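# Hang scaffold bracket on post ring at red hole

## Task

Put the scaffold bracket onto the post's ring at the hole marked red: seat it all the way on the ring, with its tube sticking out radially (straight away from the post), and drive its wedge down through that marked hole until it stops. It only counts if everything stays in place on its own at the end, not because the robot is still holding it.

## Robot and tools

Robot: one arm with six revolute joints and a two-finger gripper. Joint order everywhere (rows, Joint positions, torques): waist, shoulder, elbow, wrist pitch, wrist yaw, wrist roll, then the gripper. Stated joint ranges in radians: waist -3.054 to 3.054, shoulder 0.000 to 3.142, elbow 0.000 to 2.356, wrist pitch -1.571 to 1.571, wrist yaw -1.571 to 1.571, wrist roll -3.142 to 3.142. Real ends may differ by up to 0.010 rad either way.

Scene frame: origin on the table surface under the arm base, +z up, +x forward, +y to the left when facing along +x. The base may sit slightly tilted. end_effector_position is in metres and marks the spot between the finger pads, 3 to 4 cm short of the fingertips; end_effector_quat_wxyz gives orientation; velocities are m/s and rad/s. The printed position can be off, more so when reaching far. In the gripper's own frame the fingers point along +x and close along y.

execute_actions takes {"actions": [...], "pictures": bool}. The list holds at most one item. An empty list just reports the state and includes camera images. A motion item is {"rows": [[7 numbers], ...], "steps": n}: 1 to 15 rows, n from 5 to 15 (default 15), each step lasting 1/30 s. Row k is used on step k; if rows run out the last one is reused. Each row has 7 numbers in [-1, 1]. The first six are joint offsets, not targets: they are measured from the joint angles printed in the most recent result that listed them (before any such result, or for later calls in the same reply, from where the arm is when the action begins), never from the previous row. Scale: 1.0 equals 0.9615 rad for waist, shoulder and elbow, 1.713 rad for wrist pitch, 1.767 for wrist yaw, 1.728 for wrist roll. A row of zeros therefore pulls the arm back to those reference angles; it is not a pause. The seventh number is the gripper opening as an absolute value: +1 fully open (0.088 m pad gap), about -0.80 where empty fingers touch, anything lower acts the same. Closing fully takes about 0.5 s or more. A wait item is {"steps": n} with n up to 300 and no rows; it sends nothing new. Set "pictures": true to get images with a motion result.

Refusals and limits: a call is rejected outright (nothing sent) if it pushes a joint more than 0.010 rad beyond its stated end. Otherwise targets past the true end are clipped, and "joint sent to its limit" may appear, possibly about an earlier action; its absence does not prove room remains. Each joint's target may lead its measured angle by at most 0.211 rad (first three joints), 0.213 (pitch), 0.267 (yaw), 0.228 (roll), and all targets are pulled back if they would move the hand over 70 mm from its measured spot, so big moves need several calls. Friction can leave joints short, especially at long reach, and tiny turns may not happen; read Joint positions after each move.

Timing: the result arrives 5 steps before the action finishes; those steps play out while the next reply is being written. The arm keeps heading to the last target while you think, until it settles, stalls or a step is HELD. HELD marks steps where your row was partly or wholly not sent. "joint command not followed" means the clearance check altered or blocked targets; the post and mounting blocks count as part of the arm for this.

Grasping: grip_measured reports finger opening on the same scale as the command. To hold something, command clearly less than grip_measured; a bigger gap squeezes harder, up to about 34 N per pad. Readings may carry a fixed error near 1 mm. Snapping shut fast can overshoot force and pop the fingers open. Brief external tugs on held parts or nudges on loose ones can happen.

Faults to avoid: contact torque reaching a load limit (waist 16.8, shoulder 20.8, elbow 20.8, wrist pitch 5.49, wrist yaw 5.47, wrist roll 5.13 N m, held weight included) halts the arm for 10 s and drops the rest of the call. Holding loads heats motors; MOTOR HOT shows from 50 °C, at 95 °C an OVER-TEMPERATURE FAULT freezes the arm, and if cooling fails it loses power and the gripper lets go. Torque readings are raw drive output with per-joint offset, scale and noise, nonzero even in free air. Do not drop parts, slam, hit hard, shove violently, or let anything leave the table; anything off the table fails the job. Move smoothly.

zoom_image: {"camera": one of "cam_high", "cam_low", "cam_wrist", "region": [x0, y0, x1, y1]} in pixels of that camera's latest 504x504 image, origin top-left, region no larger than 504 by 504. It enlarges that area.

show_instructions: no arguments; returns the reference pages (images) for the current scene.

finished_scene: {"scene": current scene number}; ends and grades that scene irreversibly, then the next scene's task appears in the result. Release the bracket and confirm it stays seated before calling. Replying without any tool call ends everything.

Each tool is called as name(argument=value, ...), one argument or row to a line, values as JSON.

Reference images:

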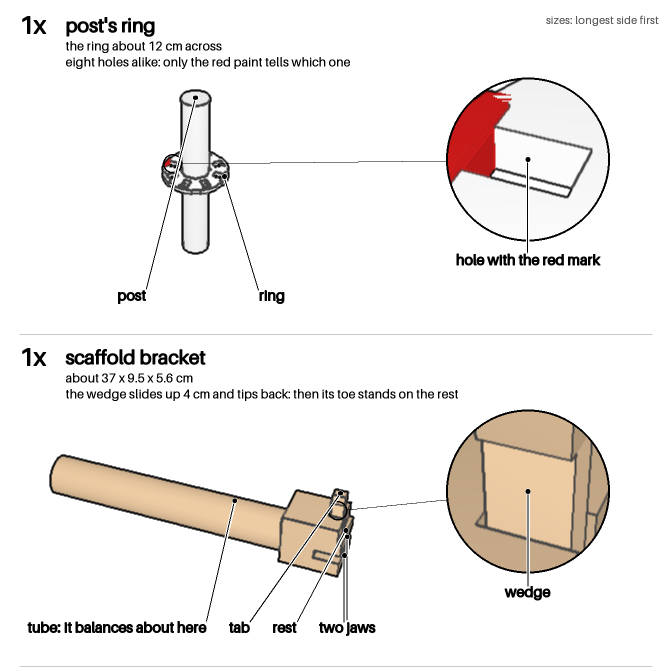

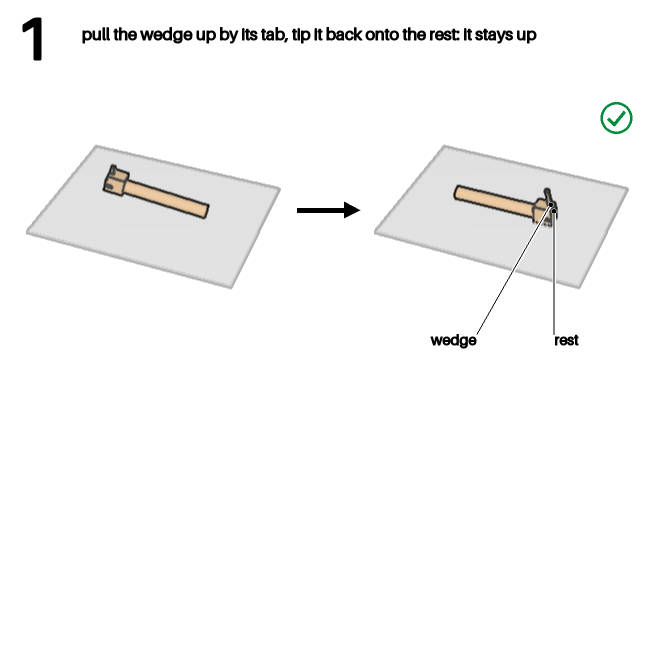

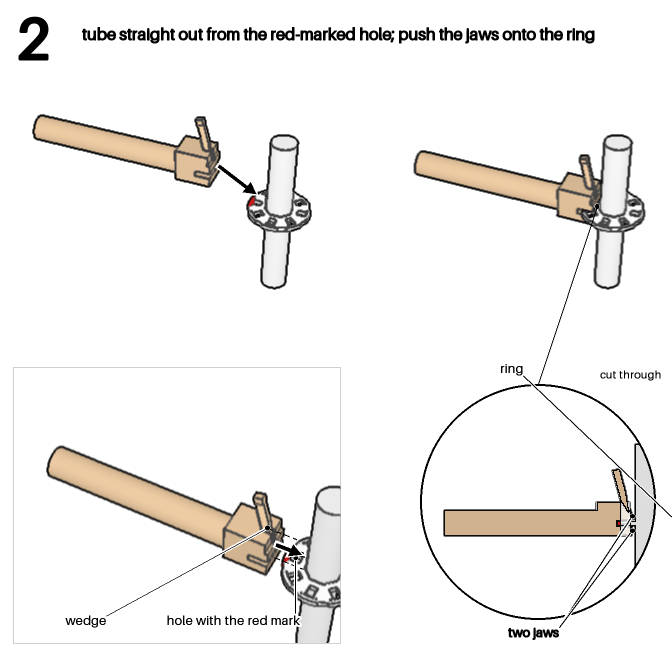

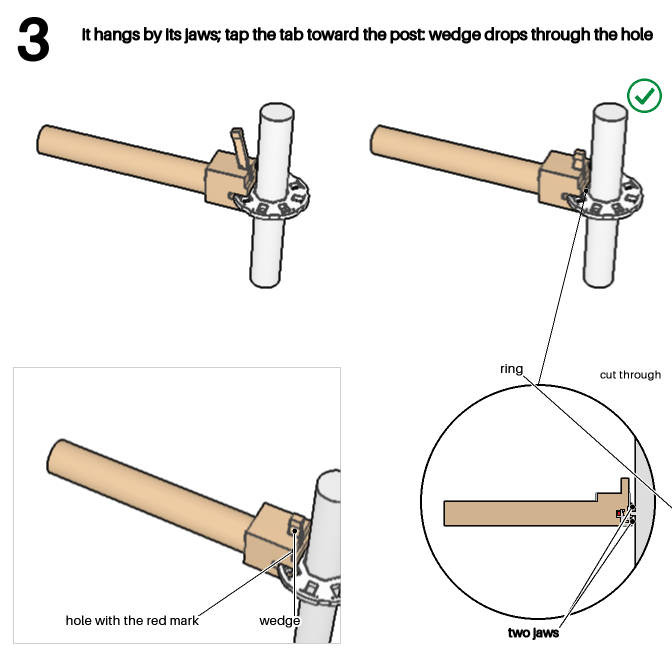

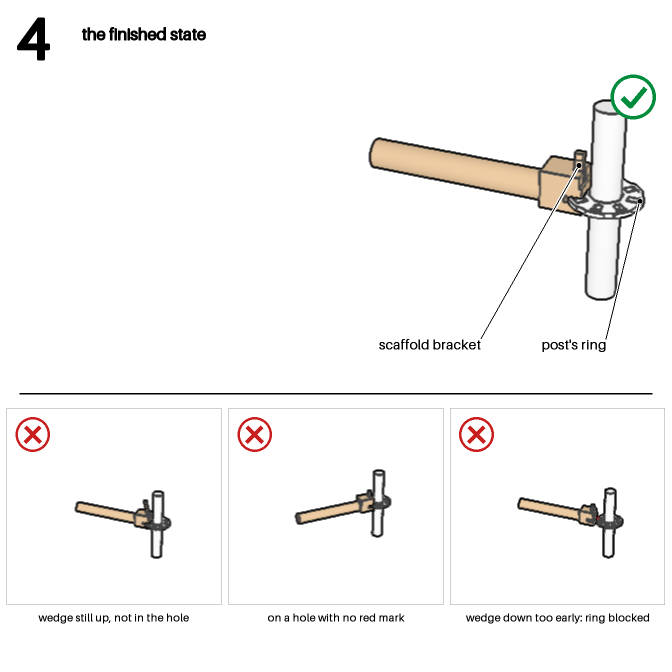

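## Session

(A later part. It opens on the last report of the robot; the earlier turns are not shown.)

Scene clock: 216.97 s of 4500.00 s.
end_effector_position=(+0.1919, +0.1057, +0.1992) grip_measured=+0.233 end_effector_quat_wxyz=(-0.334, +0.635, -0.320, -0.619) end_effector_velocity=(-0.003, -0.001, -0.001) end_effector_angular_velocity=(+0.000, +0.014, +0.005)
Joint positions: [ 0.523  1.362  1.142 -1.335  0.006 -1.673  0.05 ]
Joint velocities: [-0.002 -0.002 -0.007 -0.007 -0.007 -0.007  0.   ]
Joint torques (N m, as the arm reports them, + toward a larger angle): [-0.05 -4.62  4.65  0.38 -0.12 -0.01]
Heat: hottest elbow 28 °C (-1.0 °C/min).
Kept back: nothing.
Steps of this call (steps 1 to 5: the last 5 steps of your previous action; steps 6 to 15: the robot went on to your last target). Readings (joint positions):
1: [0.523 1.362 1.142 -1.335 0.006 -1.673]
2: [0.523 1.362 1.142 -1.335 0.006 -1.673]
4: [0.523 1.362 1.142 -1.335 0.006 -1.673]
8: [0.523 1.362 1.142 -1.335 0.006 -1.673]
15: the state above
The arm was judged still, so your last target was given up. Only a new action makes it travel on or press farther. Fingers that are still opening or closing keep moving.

execute_actions(
  actions=[
    {"rows":[[0,0,0.03,-0.006,0,0,-0.6],[0,0,0.03,-0.006,0,0,-0.6],[0,0,0.03,-0.006,0,0,-0.6],[-0.01,0,0.03,-0.006,0,-0.005,-0.6],[-0.02,0,0.03,-0.006,0,-0.011,-0.6],[-0.03,0,0.03,-0.006,0,-0.017,-0.6],[-0.04,0.002,0.03,-0.006,0,-0.022,-0.6],[-0.05,0.003,0.03,-0.006,0,-0.028,-0.6],[-0.06,0.004,0.03,-0.006,0,-0.033,-0.6],[-0.068,0.004,0.03,-0.006,0,-0.037,-0.6]],"steps":15},
  ],
)

execute_actions(
  actions=[
    {"steps":10},
  ],
  pictures=true,
)

zoom_image(
  camera="cam_high",
  region=[220, 170, 320, 270],
)

Scene clock: 217.73 s of 4500.00 s.
end_effector_position=(+0.1915, +0.1045, +0.2024) grip_measured=+0.234 end_effector_quat_wxyz=(-0.335, +0.627, -0.312, -0.630) end_effector_velocity=(-0.002, -0.007, +0.008) end_effector_angular_velocity=(+0.151, +0.099, +0.053)
Joint positions: [ 0.5    1.363  1.156 -1.352 -0.023 -1.707  0.05 ]
Joint velocities: [-0.149 -0.002  0.027 -0.051 -0.183 -0.198  0.001]
Joint torques (N m, as the arm reports them, + toward a larger angle): [-2.63 -4.33  5.93  1.04  1.25 -0.33]
Heat: hottest elbow 28 °C (-1.0 °C/min).
Steps of this call (steps 1 to 13: nothing new was sent; steps 14 to 23: the first 10 steps of this action). Readings (joint positions):
14: [0.523 1.362 1.144 -1.335 0.006 -1.673]
15: [0.523 1.362 1.145 -1.336 0.005 -1.673]
17: [0.522 1.363 1.147 -1.338 0.005 -1.674]
21: [0.509 1.363 1.153 -1.347 -0.012 -1.694]
23: the state above

Scene clock: 218.07 s of 4500.00 s.
end_effector_position=(+0.1913, +0.1039, +0.2025) grip_measured=+0.233 end_effector_quat_wxyz=(-0.336, +0.624, -0.308, -0.635) end_effector_velocity=(-0.001, +0.002, -0.001) end_effector_angular_velocity=(+0.021, +0.007, +0.015)
Joint positions: [ 0.488  1.363  1.156 -1.355 -0.037 -1.725  0.05 ]
Joint velocities: [-0.007 -0.002 -0.007  0.007 -0.022 -0.022 -0.   ]
Joint torques (N m, as the arm reports them, + toward a larger angle): [-3.14 -4.27  5.97  1.21  1.65 -0.41]
Heat: hottest elbow 29 °C (+0.0 °C/min).
Kept back: nothing.
Steps of this call (steps 1 to 5: the last 5 steps of your previous action; steps 6 to 10: the robot went on to your last target). Readings (joint positions):
1: [0.495 1.363 1.156 -1.353 -0.028 -1.712]
2: [0.493 1.363 1.156 -1.353 -0.032 -1.716]
4: [0.490 1.363 1.156 -1.353 -0.035 -1.720]
8: [0.488 1.363 1.156 -1.355 -0.037 -1.724]
10: the state above

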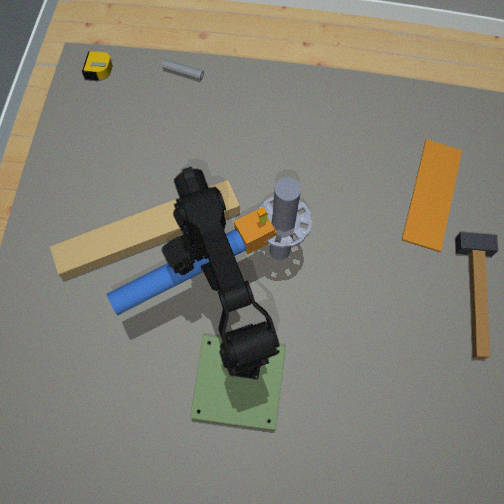

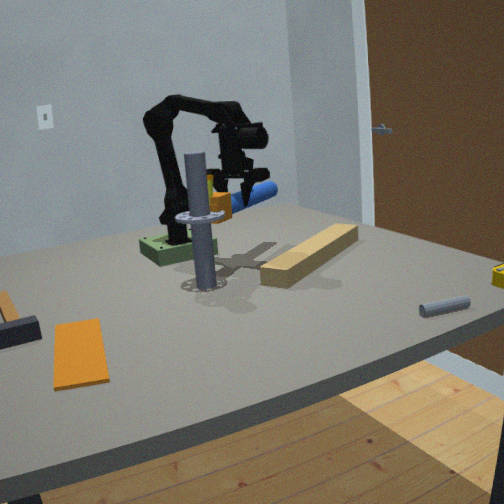

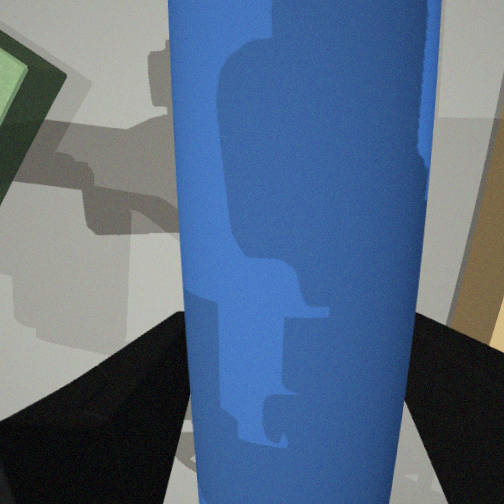

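Region (220, 170, 320, 270) of cam_high's 504x504 image, scaled by 5.040, with more detail than that image has.

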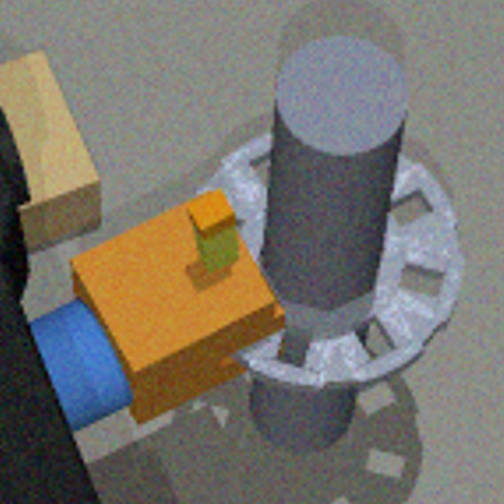

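execute_actions(
  actions=[
    {"rows":[[0.01,0,-0.005,0.003,0.008,0.008,-0.6],[0.02,0,-0.01,0.006,0.016,0.016,-0.6],[0.03,0,-0.015,0.009,0.024,0.025,-0.6],[0.036,0,-0.02,0.011,0.026,0.03,-0.6],[0.036,0,-0.02,0.011,0.026,0.03,-0.6],[0.036,0,-0.02,0.011,0.026,0.03,-0.6],[0.036,0,-0.02,0.011,0.026,0.03,0],[0.036,0,-0.02,0.011,0.026,0.03,0.6],[0.036,0,-0.02,0.011,0.026,0.03,1]],"steps":15},
  ],
)

execute_actions(
  actions=[
    {"steps":10},
  ],
)

Scene clock: 221.20 s of 4500.00 s.
end_effector_position=(+0.1921, +0.1054, +0.1994) grip_measured=+0.233 end_effector_quat_wxyz=(-0.334, +0.633, -0.318, -0.622) end_effector_velocity=(-0.001, +0.002, -0.001) end_effector_angular_velocity=(-0.005, -0.006, +0.010)
Joint positions: [ 0.517  1.363  1.144 -1.337 -0.001 -1.683  0.05 ]
Joint velocities: [ 0.017 -0.002 -0.007  0.007  0.007  0.007 -0.   ]
Joint torques (N m, as the arm reports them, + toward a larger angle): [ 0.3  -4.67  4.12  0.51  0.23  0.23]
Heat: hottest elbow 29 °C (+0.0 °C/min).
Steps of this call (steps 1 to 30: the robot went on to your last target; steps 31 to 84: nothing new was sent; steps 85 to 94: the first 10 steps of this action). Readings (joint positions):
85: [0.488 1.363 1.156 -1.355 -0.037 -1.726]
86: [0.492 1.363 1.154 -1.352 -0.032 -1.722]
88: [0.504 1.363 1.148 -1.344 -0.017 -1.704]
92: [0.515 1.363 1.144 -1.337 -0.003 -1.686]
94: the state above

Scene clock: 221.53 s of 4500.00 s.
end_effector_position=(+0.1922, +0.1051, +0.1993) grip_measured=+0.986 end_effector_quat_wxyz=(-0.335, +0.634, -0.321, -0.619) end_effector_velocity=(-0.002, -0.001, +0.001) end_effector_angular_velocity=(+0.005, +0.006, +0.005)
Joint positions: [ 0.52   1.363  1.144 -1.337  0.005 -1.675  0.087]
Joint velocities: [-0.002 -0.007 -0.002 -0.007 -0.007 -0.007  0.05 ]
Joint torques (N m, as the arm reports them, + toward a larger angle): [ 0.26 -4.71  4.03  0.57  0.02  0.07]
Heat: hottest elbow 29 °C (+0.0 °C/min).
Kept back: nothing.
Steps of this call (steps 1 to 5: the last 5 steps of your previous action; steps 6 to 10: the robot went on to your last target). Readings (joint positions):
1: [0.518 1.363 1.144 -1.337 -0.000 -1.683]
2: [0.518 1.363 1.144 -1.337 0.000 -1.682]
4: [0.519 1.363 1.144 -1.337 0.005 -1.676]
8: [0.520 1.363 1.144 -1.337 0.005 -1.675]
10: the state above

execute_actions(
  actions=[
    {"rows":[[0.008,-0.03,0.45,-0.126,0,0.01,1]],"steps":15},
  ],
)

execute_actions(
  actions=[
    {"steps":12},
  ],
)

Scene clock: 222.00 s of 4500.00 s.
end_effector_position=(+0.2041, +0.1130, +0.3119) grip_measured=+1.000 end_effector_quat_wxyz=(-0.405, +0.673, -0.251, -0.566) end_effector_velocity=(-0.011, -0.008, +0.094) end_effector_angular_velocity=(+0.102, -0.203, +0.003)
Joint positions: [ 0.524  1.327  1.551 -1.541  0.006 -1.66   0.088]
Joint velocities: [-0.002 -0.066  0.315 -0.154  0.007 -0.007  0.   ]
Joint torques (N m, as the arm reports them, + toward a larger angle): [ 0.28 -2.86  3.99  0.77 -0.17  0.07]
Heat: hottest elbow 29 °C (+0.0 °C/min).
Steps of this call (steps 1 to 4: the robot went on to your last target; steps 5 to 14: the first 10 steps of this action). Readings (joint positions):
5: [0.520 1.363 1.170 -1.376 0.006 -1.671]
6: [0.521 1.369 1.214 -1.440 0.006 -1.668]
8: [0.523 1.358 1.319 -1.489 0.006 -1.664]
12: [0.524 1.336 1.515 -1.527 0.006 -1.661]
14: the state above

Scene clock: 222.40 s of 4500.00 s.
end_effector_position=(+0.2042, +0.1131, +0.3161) grip_measured=+1.000 end_effector_quat_wxyz=(-0.408, +0.674, -0.248, -0.564) end_effector_velocity=(-0.002, -0.001, -0.001) end_effector_angular_velocity=(+0.001, +0.009, +0.007)
Joint positions: [ 0.524  1.329  1.569 -1.549  0.006 -1.66   0.088]
Joint velocities: [-0.002 -0.002 -0.002 -0.007 -0.007 -0.007  0.   ]
Joint torques (N m, as the arm reports them, + toward a larger angle): [ 0.24 -3.51  5.13  0.72 -0.17  0.08]
Heat: hottest elbow 29 °C (+0.0 °C/min).
Kept back: nothing.
Steps of this call (steps 1 to 5: the last 5 steps of your previous action; steps 6 to 12: the robot went on to your last target). Readings (joint positions):
1: [0.524 1.327 1.558 -1.544 0.006 -1.660]
2: [0.524 1.327 1.562 -1.545 0.006 -1.660]
4: [0.524 1.329 1.563 -1.547 0.006 -1.660]
8: [0.524 1.329 1.567 -1.549 0.006 -1.660]
12: the state above

execute_actions(
  actions=[
    {"rows":[[0.015,0,0.02,0,0.46,0.058,0.0]],"steps":15},
  ],
)

execute_actions(
  actions=[
    {"steps":20},
  ],
  pictures=true,
)

Scene clock: 222.83 s of 4500.00 s.
end_effector_position=(+0.2420, +0.0290, +0.3519) grip_measured=+0.017 end_effector_quat_wxyz=(-0.325, +0.803, -0.398, -0.301) end_effector_velocity=(+0.049, -0.156, +0.131) end_effector_angular_velocity=(-1.118, -0.685, -0.403)
Joint positions: [ 0.535  1.329  1.58  -1.55   0.685 -1.566  0.04 ]
Joint velocities: [-0.002 -0.002  0.017  0.007  1.37   0.022  0.01 ]
Joint torques (N m, as the arm reports them, + toward a larger angle): [ 0.37 -4.13  5.11  1.04  0.46  0.08]
Heat: hottest elbow 29 °C (+0.0 °C/min).
Steps of this call (steps 1 to 3: the robot went on to your last target; steps 4 to 13: the first 10 steps of this action). Readings (joint positions):
4: [0.529 1.329 1.571 -1.550 0.054 -1.638]
5: [0.533 1.329 1.573 -1.550 0.132 -1.616]
7: [0.534 1.329 1.576 -1.550 0.275 -1.589]
11: [0.535 1.329 1.579 -1.550 0.560 -1.569]
13: the state above

Scene clock: 223.50 s of 4500.00 s.
end_effector_position=(+0.2460, +0.0150, +0.3653) grip_measured=+0.000 end_effector_quat_wxyz=(-0.301, +0.821, -0.417, -0.247) end_effector_velocity=(-0.004, -0.003, -0.002) end_effector_angular_velocity=(-0.001, +0.019, -0.010)
Joint positions: [ 0.536  1.329  1.582 -1.55   0.815 -1.562  0.039]
Joint velocities: [-0.007 -0.002 -0.002 -0.022 -0.007  0.007 -0.   ]
Joint torques (N m, as the arm reports them, + toward a larger angle): [ 0.24 -4.06  5.    1.02  0.59  0.07]
Heat: hottest elbow 29 °C (+0.0 °C/min).
Kept back: nothing.
Steps of this call (steps 1 to 5: the last 5 steps of your previous action; steps 6 to 20: the robot went on to your last target). Readings (joint positions):
1: [0.535 1.329 1.581 -1.550 0.723 -1.565]
2: [0.535 1.329 1.581 -1.550 0.749 -1.564]
4: [0.535 1.329 1.582 -1.550 0.781 -1.563]
8: [0.536 1.329 1.582 -1.550 0.806 -1.562]
20: the state above

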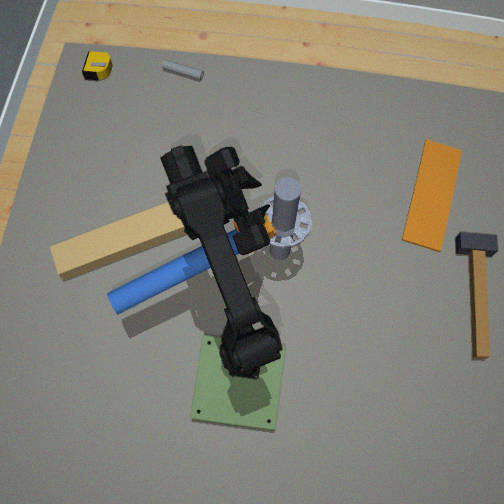

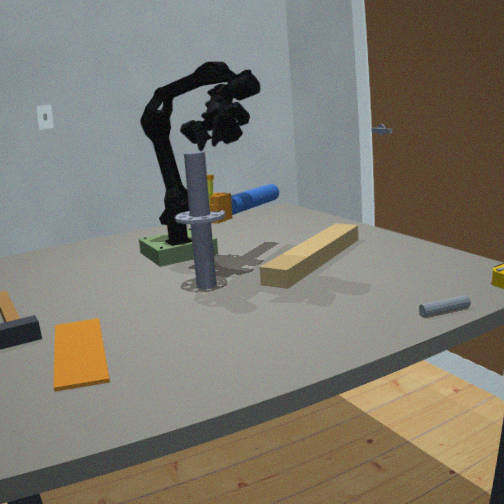

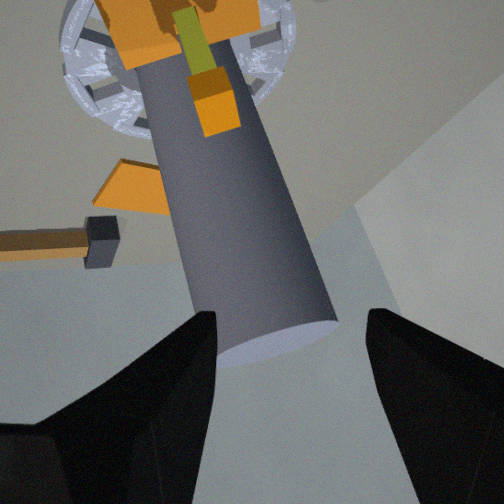

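execute_actions(
  actions=[
    {"rows":[[-0.01,0.055,-0.09,0,0,-0.006,0],[-0.022,0.111,-0.179,0,0,-0.012,0]],"steps":15},
  ],
)

execute_actions(
  actions=[
    {"steps":15},
  ],
  pictures=true,
)

Scene clock: 224.53 s of 4500.00 s.
end_effector_position=(+0.2525, +0.0142, +0.2984) grip_measured=+0.000 end_effector_quat_wxyz=(-0.187, +0.802, -0.471, -0.317) end_effector_velocity=(-0.006, -0.007, +0.006) end_effector_angular_velocity=(+0.017, -0.015, -0.012)
Joint positions: [ 0.519  1.442  1.415 -1.55   0.815 -1.58   0.039]
Joint velocities: [-0.017 -0.037 -0.002 -0.007 -0.007 -0.007 -0.   ]
Joint torques (N m, as the arm reports them, + toward a larger angle): [-0.38 -5.77  4.29  0.49  0.46 -0.09]
Heat: hottest elbow 29 °C (+0.0 °C/min).
Steps of this call (steps 1 to 15: the robot went on to your last target; steps 16 to 21: nothing new was sent; steps 22 to 31: the first 10 steps of this action). Readings (joint positions):
22: [0.536 1.333 1.574 -1.548 0.817 -1.562]
23: [0.533 1.341 1.551 -1.547 0.819 -1.565]
25: [0.525 1.370 1.491 -1.550 0.820 -1.573]
29: [0.520 1.440 1.420 -1.550 0.815 -1.579]
31: the state above

Scene clock: 225.03 s of 4500.00 s.
end_effector_position=(+0.2520, +0.0136, +0.2993) grip_measured=+0.000 end_effector_quat_wxyz=(-0.188, +0.802, -0.471, -0.316) end_effector_velocity=(-0.005, -0.002, +0.000) end_effector_angular_velocity=(-0.004, +0.023, +0.003)
Joint positions: [ 0.518  1.438  1.415 -1.55   0.815 -1.58   0.039]
Joint velocities: [-0.002 -0.007 -0.002 -0.022 -0.007 -0.007 -0.   ]
Joint torques (N m, as the arm reports them, + toward a larger angle): [-0.33 -5.36  4.07  0.49  0.44 -0.09]
Heat: hottest elbow 29 °C (+0.0 °C/min).
Kept back: nothing.
Steps of this call (steps 1 to 5: the last 5 steps of your previous action; steps 6 to 15: the robot went on to your last target). Readings (joint positions):
1: [0.519 1.440 1.415 -1.550 0.815 -1.580]
2: [0.518 1.438 1.415 -1.550 0.815 -1.580]
4: [0.518 1.438 1.415 -1.550 0.815 -1.580]
8: [0.518 1.438 1.415 -1.550 0.815 -1.580]
15: the state above
The arm was judged still, so your last target was given up. Only a new action makes it travel on or press farther. Fingers that are still opening or closing keep moving.

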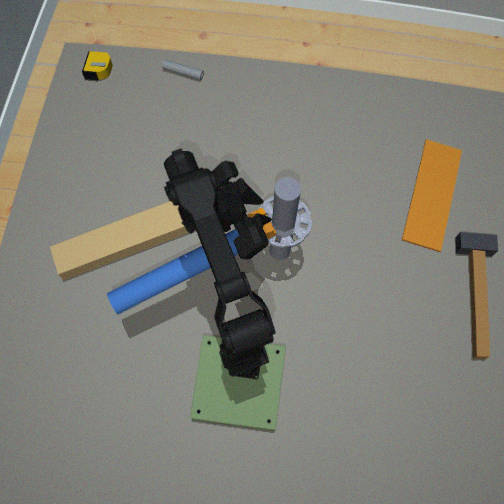

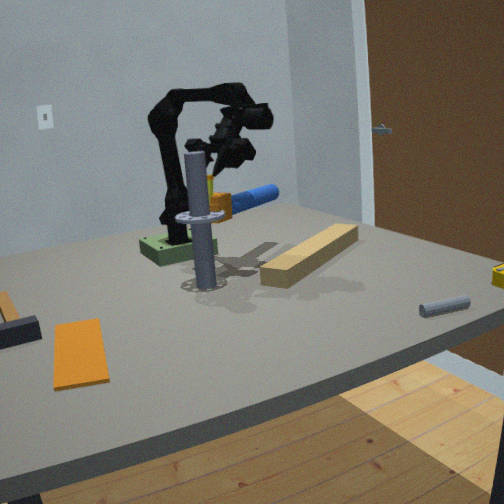

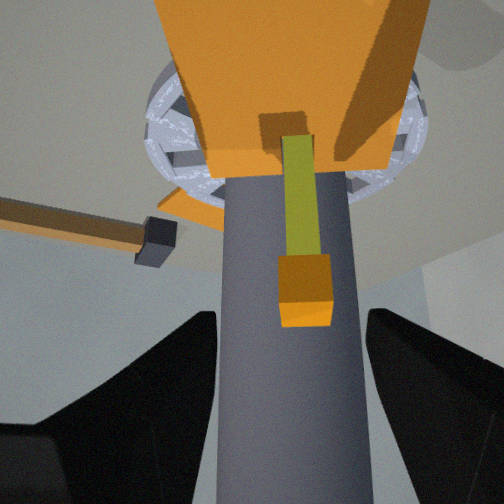

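execute_actions(
  actions=[
    {"rows":[[-0.02,0.016,-0.005,0,0,-0.008,0],[-0.04,0.032,-0.01,0,0,-0.016,0],[-0.06,0.05,-0.015,0,0,-0.024,0],[-0.075,0.066,-0.019,0,0,-0.03,0]],"steps":15},
  ],
)

execute_actions(
  actions=[
    {"steps":12},
  ],
  pictures=true,
)

Scene clock: 226.37 s of 4500.00 s.
end_effector_position=(+0.2583, -0.0008, +0.2844) grip_measured=+0.000 end_effector_quat_wxyz=(-0.154, +0.782, -0.500, -0.339) end_effector_velocity=(+0.003, -0.003, -0.008) end_effector_angular_velocity=(-0.018, +0.062, +0.013)
Joint positions: [ 0.451  1.494  1.403 -1.55   0.815 -1.627  0.039]
Joint velocities: [-0.022  0.027 -0.007  0.007 -0.007 -0.051 -0.   ]
Joint torques (N m, as the arm reports them, + toward a larger angle): [-0.34 -5.06  3.91  0.36  0.46 -0.09]
Heat: hottest elbow 29 °C (+0.0 °C/min).
Steps of this call (steps 1 to 30: nothing new was sent; steps 31 to 40: the first 10 steps of this action). Readings (joint positions):
31: [0.516 1.438 1.415 -1.550 0.815 -1.583]
32: [0.511 1.440 1.415 -1.550 0.816 -1.589]
34: [0.487 1.454 1.414 -1.550 0.816 -1.606]
38: [0.454 1.489 1.405 -1.550 0.815 -1.624]
40: the state above

Scene clock: 226.77 s of 4500.00 s.
end_effector_position=(+0.2584, -0.0013, +0.2843) grip_measured=+0.000 end_effector_quat_wxyz=(-0.153, +0.782, -0.500, -0.340) end_effector_velocity=(-0.003, -0.001, -0.004) end_effector_angular_velocity=(+0.009, +0.035, +0.006)
Joint positions: [ 0.449  1.495  1.403 -1.55   0.815 -1.63   0.039]
Joint velocities: [-0.007 -0.002 -0.007 -0.007 -0.022 -0.022  0.   ]
Joint torques (N m, as the arm reports them, + toward a larger angle): [-0.3  -4.72  3.88  0.35  0.45 -0.09]
Heat: hottest elbow 29 °C (+0.0 °C/min).
Kept back: nothing.
Steps of this call (steps 1 to 5: the last 5 steps of your previous action; steps 6 to 12: the robot went on to your last target). Readings (joint positions):
1: [0.450 1.495 1.403 -1.550 0.815 -1.628]
2: [0.450 1.495 1.403 -1.550 0.815 -1.628]
4: [0.449 1.495 1.403 -1.550 0.815 -1.629]
8: [0.449 1.495 1.403 -1.550 0.815 -1.630]
12: the state above

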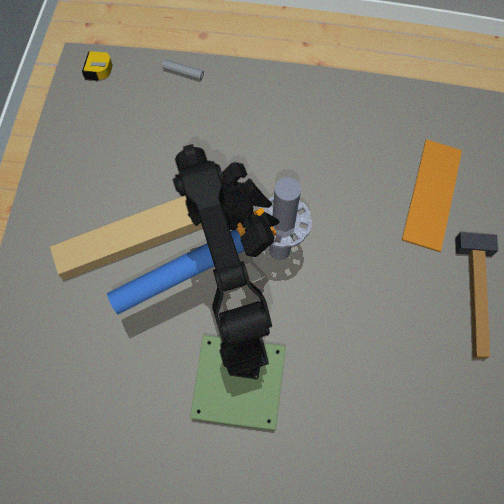

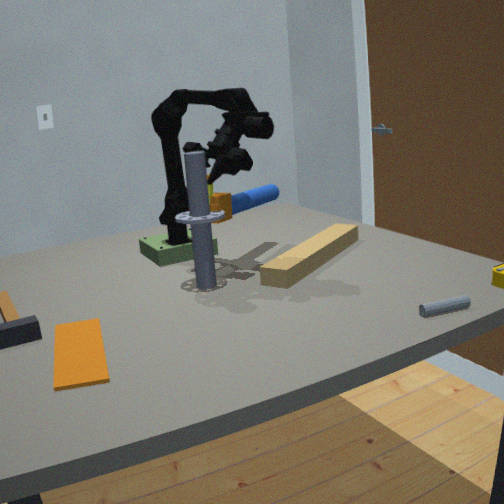

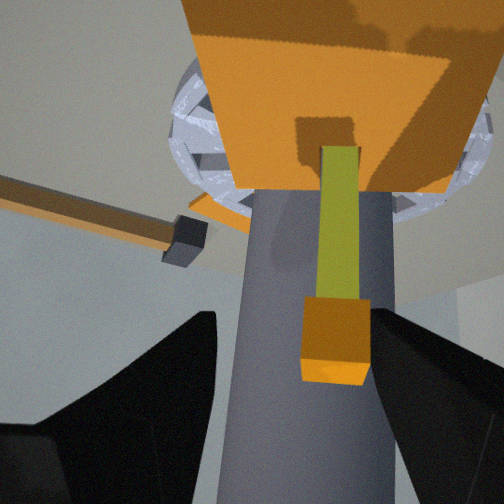

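execute_actions(
  actions=[
    {"rows":[[-0.006,0.015,0.01,0,0,-0.003,0],[-0.012,0.03,0.02,0,0,-0.006,0],[-0.018,0.045,0.02,0,0,-0.008,0],[-0.024,0.058,0.02,0,0,-0.01,0]],"steps":15},
  ],
)

execute_actions(
  actions=[
    {"steps":12},
  ],
  pictures=true,
)

Scene clock: 227.67 s of 4500.00 s.
end_effector_position=(+0.2652, -0.0033, +0.2763) grip_measured=+0.000 end_effector_quat_wxyz=(-0.136, +0.773, -0.510, -0.351) end_effector_velocity=(+0.002, -0.002, -0.002) end_effector_angular_velocity=(+0.006, +0.006, -0.008)
Joint positions: [ 0.43   1.542  1.413 -1.55   0.815 -1.644  0.039]
Joint velocities: [-0.012  0.007  0.002  0.007 -0.007 -0.007 -0.   ]
Joint torques (N m, as the arm reports them, + toward a larger angle): [-0.33 -5.13  5.19  0.28  0.48 -0.08]
Heat: hottest elbow 29 °C (+0.0 °C/min).
Steps of this call (steps 1 to 15: the robot went on to your last target; steps 16 to 17: nothing new was sent; steps 18 to 27: the first 10 steps of this action). Readings (joint positions):
18: [0.448 1.495 1.403 -1.550 0.815 -1.631]
19: [0.447 1.498 1.404 -1.550 0.815 -1.633]
21: [0.441 1.511 1.410 -1.550 0.816 -1.638]
25: [0.430 1.538 1.413 -1.550 0.815 -1.643]
27: the state above

Scene clock: 228.07 s of 4500.00 s.
end_effector_position=(+0.2654, -0.0034, +0.2765) grip_measured=+0.000 end_effector_quat_wxyz=(-0.137, +0.773, -0.510, -0.352) end_effector_velocity=(-0.002, -0.001, -0.002) end_effector_angular_velocity=(+0.000, +0.019, +0.002)
Joint positions: [ 0.429  1.542  1.415 -1.55   0.814 -1.645  0.039]
Joint velocities: [-0.002  0.002 -0.002 -0.007 -0.007 -0.007 -0.   ]
Joint torques (N m, as the arm reports them, + toward a larger angle): [-0.39 -4.85  5.17  0.29  0.49 -0.08]
Heat: hottest elbow 29 °C (+0.0 °C/min).
Kept back: nothing.
Steps of this call (steps 1 to 5: the last 5 steps of your previous action; steps 6 to 12: the robot went on to your last target). Readings (joint positions):
1: [0.429 1.542 1.413 -1.550 0.815 -1.645]
2: [0.429 1.542 1.414 -1.550 0.815 -1.645]
4: [0.429 1.542 1.415 -1.550 0.815 -1.645]
8: [0.429 1.542 1.415 -1.550 0.814 -1.645]
12: the state above

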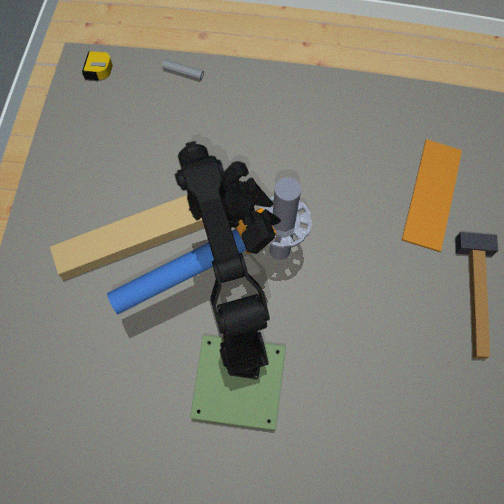

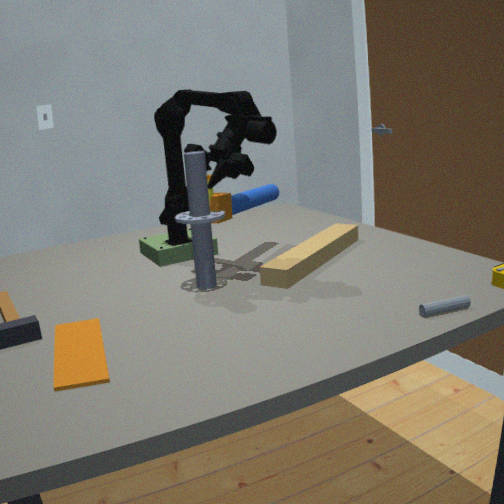

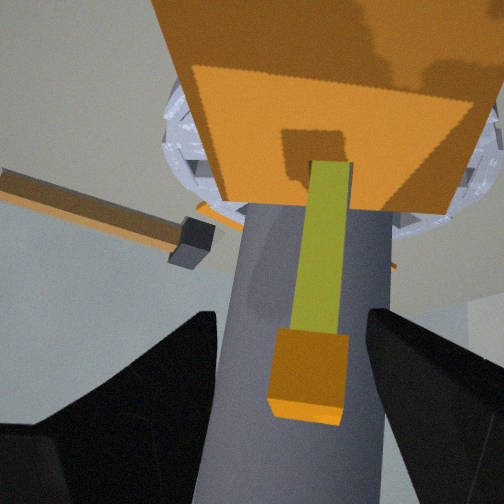

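Tab is between the fingers. Close.

execute_actions(
  actions=[
    {"rows":[[0,0,0,0,0,0,-0.3],[0,0,0,0,0,0,-0.5],[0,0,0,0,0,0,-0.7],[0,0,0,0,0,0,-0.9],[0,0,0,0,0,0,-1]],"steps":15},
  ],
)

execute_actions(
  actions=[
    {"steps":10},
  ],
  pictures=true,
)

Scene clock: 228.53 s of 4500.00 s.
end_effector_position=(+0.2653, +0.0012, +0.2760) grip_measured=-0.562 end_effector_quat_wxyz=(-0.137, +0.776, -0.503, -0.356) end_effector_velocity=(+0.001, -0.001, +0.000) end_effector_angular_velocity=(+0.010, -0.003, -0.003)
Joint positions: [ 0.442  1.541  1.416 -1.548  0.805 -1.649  0.011]
Joint velocities: [-0.007 -0.002  0.002  0.007 -0.007 -0.007 -0.   ]
Joint torques (N m, as the arm reports them, + toward a larger angle): [-1.42 -5.78  4.4   0.13  0.85  0.07]
Heat: hottest elbow 29 °C (+0.0 °C/min).
Steps of this call (steps 1 to 4: the robot went on to your last target; steps 5 to 14: the first 10 steps of this action). Readings (joint positions):
5: [0.429 1.542 1.415 -1.548 0.814 -1.646]
6: [0.431 1.542 1.415 -1.540 0.812 -1.648]
8: [0.437 1.542 1.416 -1.535 0.806 -1.648]
12: [0.442 1.541 1.416 -1.548 0.805 -1.649]
14: the state above

Scene clock: 228.87 s of 4500.00 s.
end_effector_position=(+0.2653, +0.0013, +0.2760) grip_measured=-0.563 end_effector_quat_wxyz=(-0.138, +0.776, -0.503, -0.355) end_effector_velocity=(-0.005, -0.000, -0.002) end_effector_angular_velocity=(+0.009, +0.034, +0.001)
Joint positions: [ 0.442  1.541  1.416 -1.548  0.805 -1.648  0.011]
Joint velocities: [-0.002 -0.002 -0.002 -0.022 -0.022 -0.007 -0.   ]
Joint torques (N m, as the arm reports them, + toward a larger angle): [-1.36 -5.75  4.36  0.13  0.86  0.05]
Heat: hottest elbow 29 °C (+0.0 °C/min).
Kept back: nothing.
Steps of this call (steps 1 to 5: the last 5 steps of your previous action; steps 6 to 10: the robot went on to your last target). Readings (joint positions):
1: [0.442 1.541 1.416 -1.548 0.805 -1.649]
2: [0.442 1.541 1.416 -1.548 0.805 -1.649]
4: [0.442 1.541 1.416 -1.548 0.805 -1.648]
8: [0.442 1.541 1.416 -1.548 0.805 -1.648]
10: the state above

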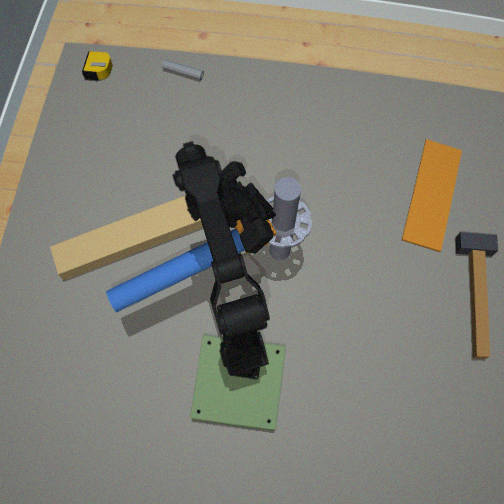

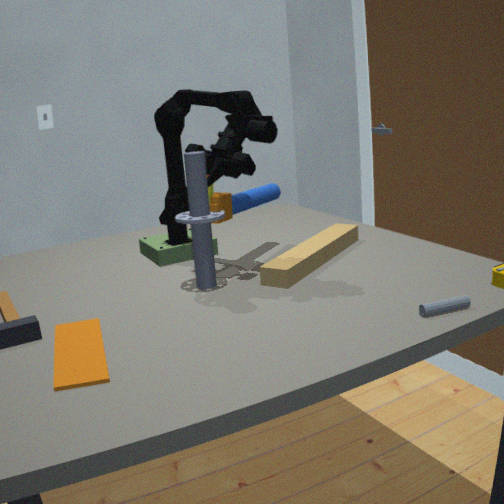

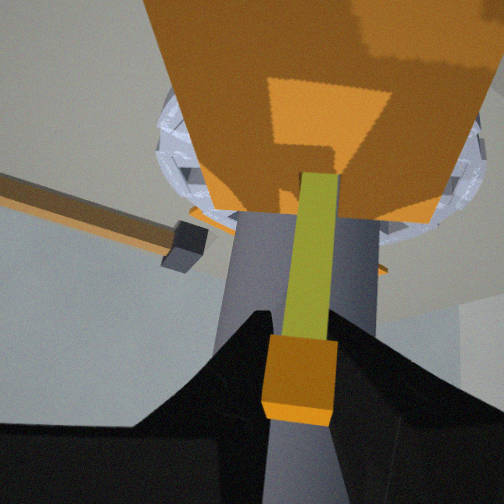

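execute_actions(
  actions=[
    {"rows":[[0,-0.006,0.02,0,0,0,-1],[0,-0.012,0.032,0,0,0,-1],[0,-0.018,0.044,0,0,0,-1],[0,-0.024,0.056,0,0,0,-1],[0,-0.03,0.068,0,0,0,-1],[0,-0.036,0.08,0,0,0,-1],[0,-0.042,0.09,0,0,0,-1],[0,-0.049,0.1,0,0,0,-1]],"steps":15},
  ],
)

execute_actions(
  actions=[
    {"steps":10},
  ],
  pictures=true,
)

zoom_image(
  camera="cam_low",
  region=[160, 110, 290, 230],
)

Scene clock: 229.43 s of 4500.00 s.
end_effector_position=(+0.2656, +0.0024, +0.2953) grip_measured=-0.584 end_effector_quat_wxyz=(-0.177, +0.781, -0.491, -0.345) end_effector_velocity=(-0.015, +0.003, +0.030) end_effector_angular_velocity=(+0.313, -0.179, -0.052)
Joint positions: [ 0.435  1.508  1.477 -1.558  0.779 -1.651  0.01 ]
Joint velocities: [-0.056 -0.173  0.056  0.066 -0.212 -0.007 -0.003]
Joint torques (N m, as the arm reports them, + toward a larger angle): [ 1.   -5.64  6.98  1.12  1.82  0.11]
Heat: hottest elbow 29 °C (+0.0 °C/min).
Steps of this call (steps 1 to 7: the robot went on to your last target; steps 8 to 17: the first 10 steps of this action). Readings (joint positions):
8: [0.442 1.541 1.417 -1.548 0.805 -1.648]
9: [0.442 1.540 1.418 -1.548 0.805 -1.647]
11: [0.440 1.539 1.424 -1.549 0.801 -1.645]
15: [0.436 1.527 1.456 -1.561 0.792 -1.650]
17: the state above

Scene clock: 229.77 s of 4500.00 s.
end_effector_position=(+0.2652, +0.0021, +0.2961) grip_measured=-0.585 end_effector_quat_wxyz=(-0.178, +0.781, -0.490, -0.344) end_effector_velocity=(+0.000, -0.001, -0.001) end_effector_angular_velocity=(+0.008, +0.001, -0.002)
Joint positions: [ 0.434  1.506  1.478 -1.559  0.779 -1.651  0.01 ]
Joint velocities: [-0.007 -0.002 -0.002  0.007 -0.007 -0.007  0.   ]
Joint torques (N m, as the arm reports them, + toward a larger angle): [ 0.81 -7.05  7.63  1.28  1.58  0.08]
Heat: hottest elbow 29 °C (+0.0 °C/min).
Kept back: nothing.
Steps of this call (steps 1 to 5: the last 5 steps of your previous action; steps 6 to 10: the robot went on to your last target). Readings (joint positions):
1: [0.434 1.506 1.477 -1.559 0.778 -1.652]
2: [0.434 1.506 1.478 -1.559 0.779 -1.651]
4: [0.434 1.506 1.478 -1.559 0.779 -1.651]
8: [0.434 1.506 1.478 -1.559 0.779 -1.651]
10: the state above

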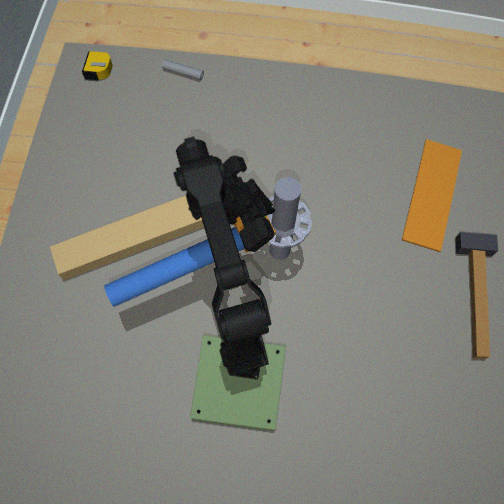

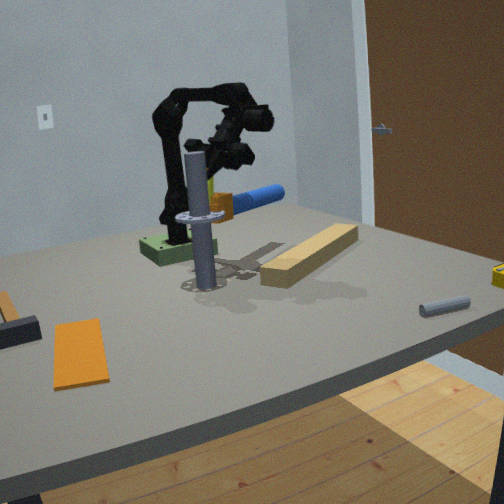

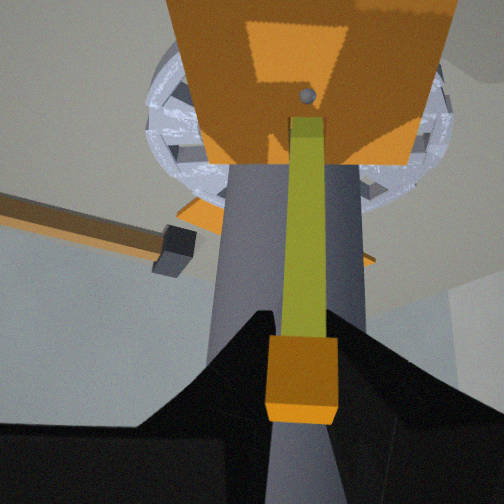

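Region (160, 110, 290, 230) of cam_low's 504x504 image, scaled by 3.877, with more detail than that image has; it fills the top 465 rows of this view, and the rest is white.

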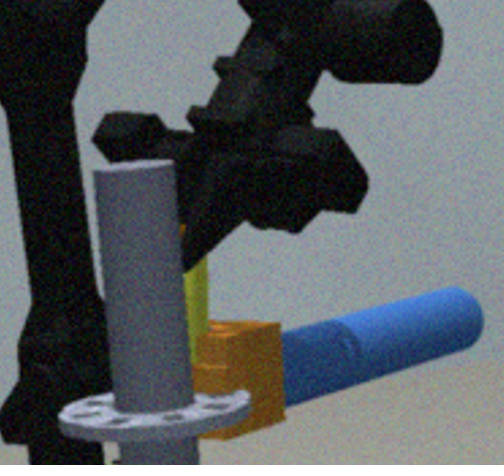

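execute_actions(
  actions=[
    {"rows":[[-0.005,0.004,-0.004,0,0.005,0,-1],[-0.01,0.008,-0.004,0,0.005,-0.003,-1],[-0.016,0.012,-0.004,0,0.005,-0.006,-1],[-0.022,0.016,-0.002,0,0.005,-0.009,-1],[-0.028,0.02,0,0,0.005,-0.012,-1],[-0.034,0.024,0,0,0.005,-0.015,-1],[-0.04,0.028,0,0,0.005,-0.018,-1],[-0.044,0.031,0,0,0.005,-0.02,-1]],"steps":15},
  ],
)

execute_actions(
  actions=[
    {"steps":10},
  ],
  pictures=true,
)

zoom_image(
  camera="cam_low",
  region=[160, 110, 290, 230],
)

Scene clock: 230.70 s of 4500.00 s.
end_effector_position=(+0.2661, +0.0007, +0.2936) grip_measured=-0.585 end_effector_quat_wxyz=(-0.172, +0.778, -0.491, -0.352) end_effector_velocity=(-0.001, +0.001, -0.003) end_effector_angular_velocity=(+0.034, +0.051, +0.019)
Joint positions: [ 0.424  1.514  1.478 -1.558  0.771 -1.669  0.01 ]
Joint velocities: [-0.017  0.007  0.017 -0.007 -0.051 -0.051  0.   ]
Joint torques (N m, as the arm reports them, + toward a larger angle): [-2.94 -3.25  4.43  0.4   1.19 -0.37]
Heat: hottest elbow 29 °C (+0.0 °C/min).
Steps of this call (steps 1 to 15: the robot went on to your last target; steps 16 to 18: nothing new was sent; steps 19 to 28: the first 10 steps of this action). Readings (joint positions):
19: [0.434 1.506 1.477 -1.559 0.779 -1.651]
20: [0.434 1.507 1.476 -1.559 0.779 -1.651]
22: [0.431 1.509 1.476 -1.559 0.778 -1.654]
26: [0.426 1.513 1.477 -1.558 0.774 -1.665]
28: the state above

Scene clock: 231.03 s of 4500.00 s.
end_effector_position=(+0.2662, +0.0007, +0.2936) grip_measured=-0.585 end_effector_quat_wxyz=(-0.171, +0.778, -0.490, -0.354) end_effector_velocity=(-0.002, -0.001, -0.001) end_effector_angular_velocity=(-0.002, +0.024, +0.013)
Joint positions: [ 0.423  1.515  1.48  -1.56   0.769 -1.674  0.01 ]
Joint velocities: [-0.002 -0.002 -0.002 -0.007 -0.007 -0.022 -0.   ]
Joint torques (N m, as the arm reports them, + toward a larger angle): [-3.21 -3.14  4.37  0.5   1.25 -0.36]
Heat: hottest elbow 29 °C (+0.0 °C/min).
Kept back: nothing.
Steps of this call (steps 1 to 5: the last 5 steps of your previous action; steps 6 to 10: the robot went on to your last target). Readings (joint positions):
1: [0.424 1.514 1.479 -1.559 0.771 -1.670]
2: [0.424 1.514 1.479 -1.559 0.770 -1.671]
4: [0.423 1.514 1.480 -1.559 0.769 -1.672]
8: [0.423 1.515 1.480 -1.559 0.769 -1.674]
10: the state above

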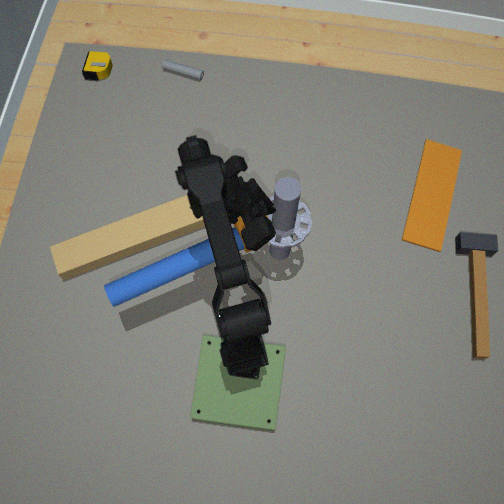

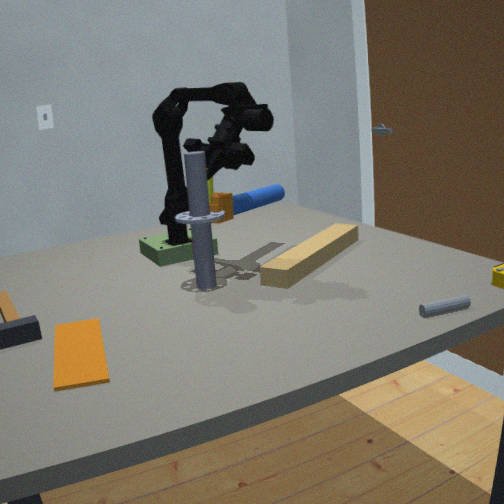

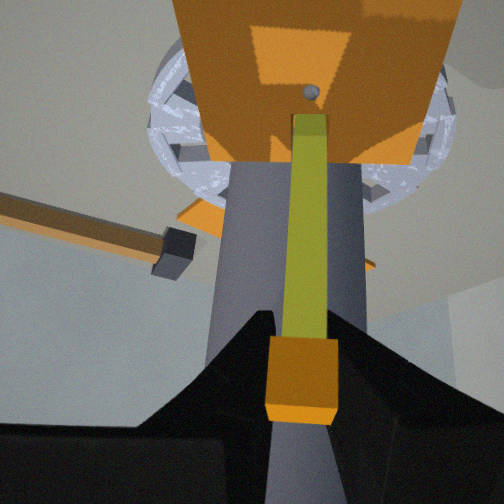

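Region (160, 110, 290, 230) of cam_low's 504x504 image, scaled by 3.877, with more detail than that image has; it fills the top 465 rows of this view, and the rest is white.

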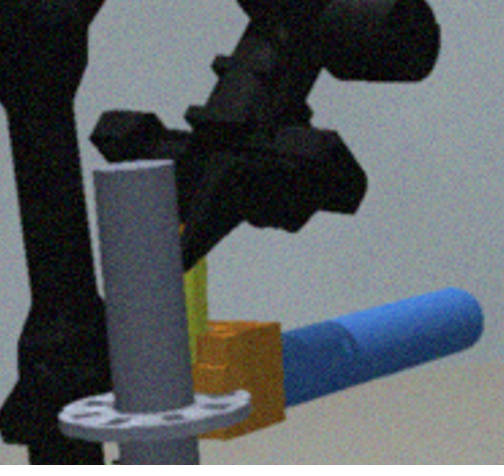

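execute_actions(
  actions=[
    {"rows":[[0.006,0,-0.01,0,0,0,-1],[0.012,0.004,-0.02,0,0,0,-1],[0.016,0.008,-0.03,0,0,0,-1],[0.016,0.012,-0.04,0,0,0,-1],[0.016,0.016,-0.05,0,0,0,-1],[0.016,0.02,-0.058,0,0,0,-1],[0.016,0.024,-0.066,0,0,0,-1],[0.016,0.027,-0.072,0,0,0,-1]],"steps":15},
  ],
)

execute_actions(
  actions=[
    {"steps":10},
  ],
)

Scene clock: 232.03 s of 4500.00 s.
end_effector_position=(+0.2663, +0.0013, +0.2817) grip_measured=-0.580 end_effector_quat_wxyz=(-0.158, +0.775, -0.497, -0.357) end_effector_velocity=(+0.001, +0.002, -0.042) end_effector_angular_velocity=(-0.065, +0.128, -0.008)
Joint positions: [ 0.429  1.527  1.439 -1.541  0.779 -1.662  0.011]
Joint velocities: [ 0.007  0.081 -0.1    0.022  0.007  0.022  0.001]
Joint torques (N m, as the arm reports them, + toward a larger angle): [ 0.75 -4.88  2.81 -1.01  0.   -0.47]
Heat: hottest elbow 29 °C (+0.0 °C/min).
Steps of this call (steps 1 to 15: the robot went on to your last target; steps 16 to 20: nothing new was sent; steps 21 to 30: the first 10 steps of this action). Readings (joint positions):
21: [0.424 1.515 1.480 -1.560 0.769 -1.677]
22: [0.424 1.515 1.480 -1.560 0.771 -1.675]
24: [0.426 1.515 1.472 -1.555 0.773 -1.673]
28: [0.429 1.521 1.448 -1.545 0.777 -1.664]
30: the state above

Scene clock: 232.37 s of 4500.00 s.
end_effector_position=(+0.2663, +0.0014, +0.2793) grip_measured=-0.578 end_effector_quat_wxyz=(-0.155, +0.774, -0.498, -0.359) end_effector_velocity=(-0.003, +0.000, -0.002) end_effector_angular_velocity=(-0.004, +0.029, +0.018)
Joint positions: [ 0.43   1.531  1.432 -1.539  0.78  -1.66   0.011]
Joint velocities: [ 0.002 -0.002 -0.007 -0.007 -0.007 -0.022  0.   ]
Joint torques (N m, as the arm reports them, + toward a larger angle): [ 0.79 -4.64  2.59 -1.1  -0.03 -0.46]
Heat: hottest elbow 29 °C (+0.0 °C/min).
Kept back: nothing.
Steps of this call (steps 1 to 5: the last 5 steps of your previous action; steps 6 to 10: the robot went on to your last target). Readings (joint positions):
1: [0.429 1.529 1.436 -1.540 0.779 -1.661]
2: [0.430 1.531 1.434 -1.540 0.779 -1.660]
4: [0.430 1.531 1.433 -1.539 0.780 -1.660]
8: [0.430 1.531 1.433 -1.539 0.780 -1.660]
10: the state above


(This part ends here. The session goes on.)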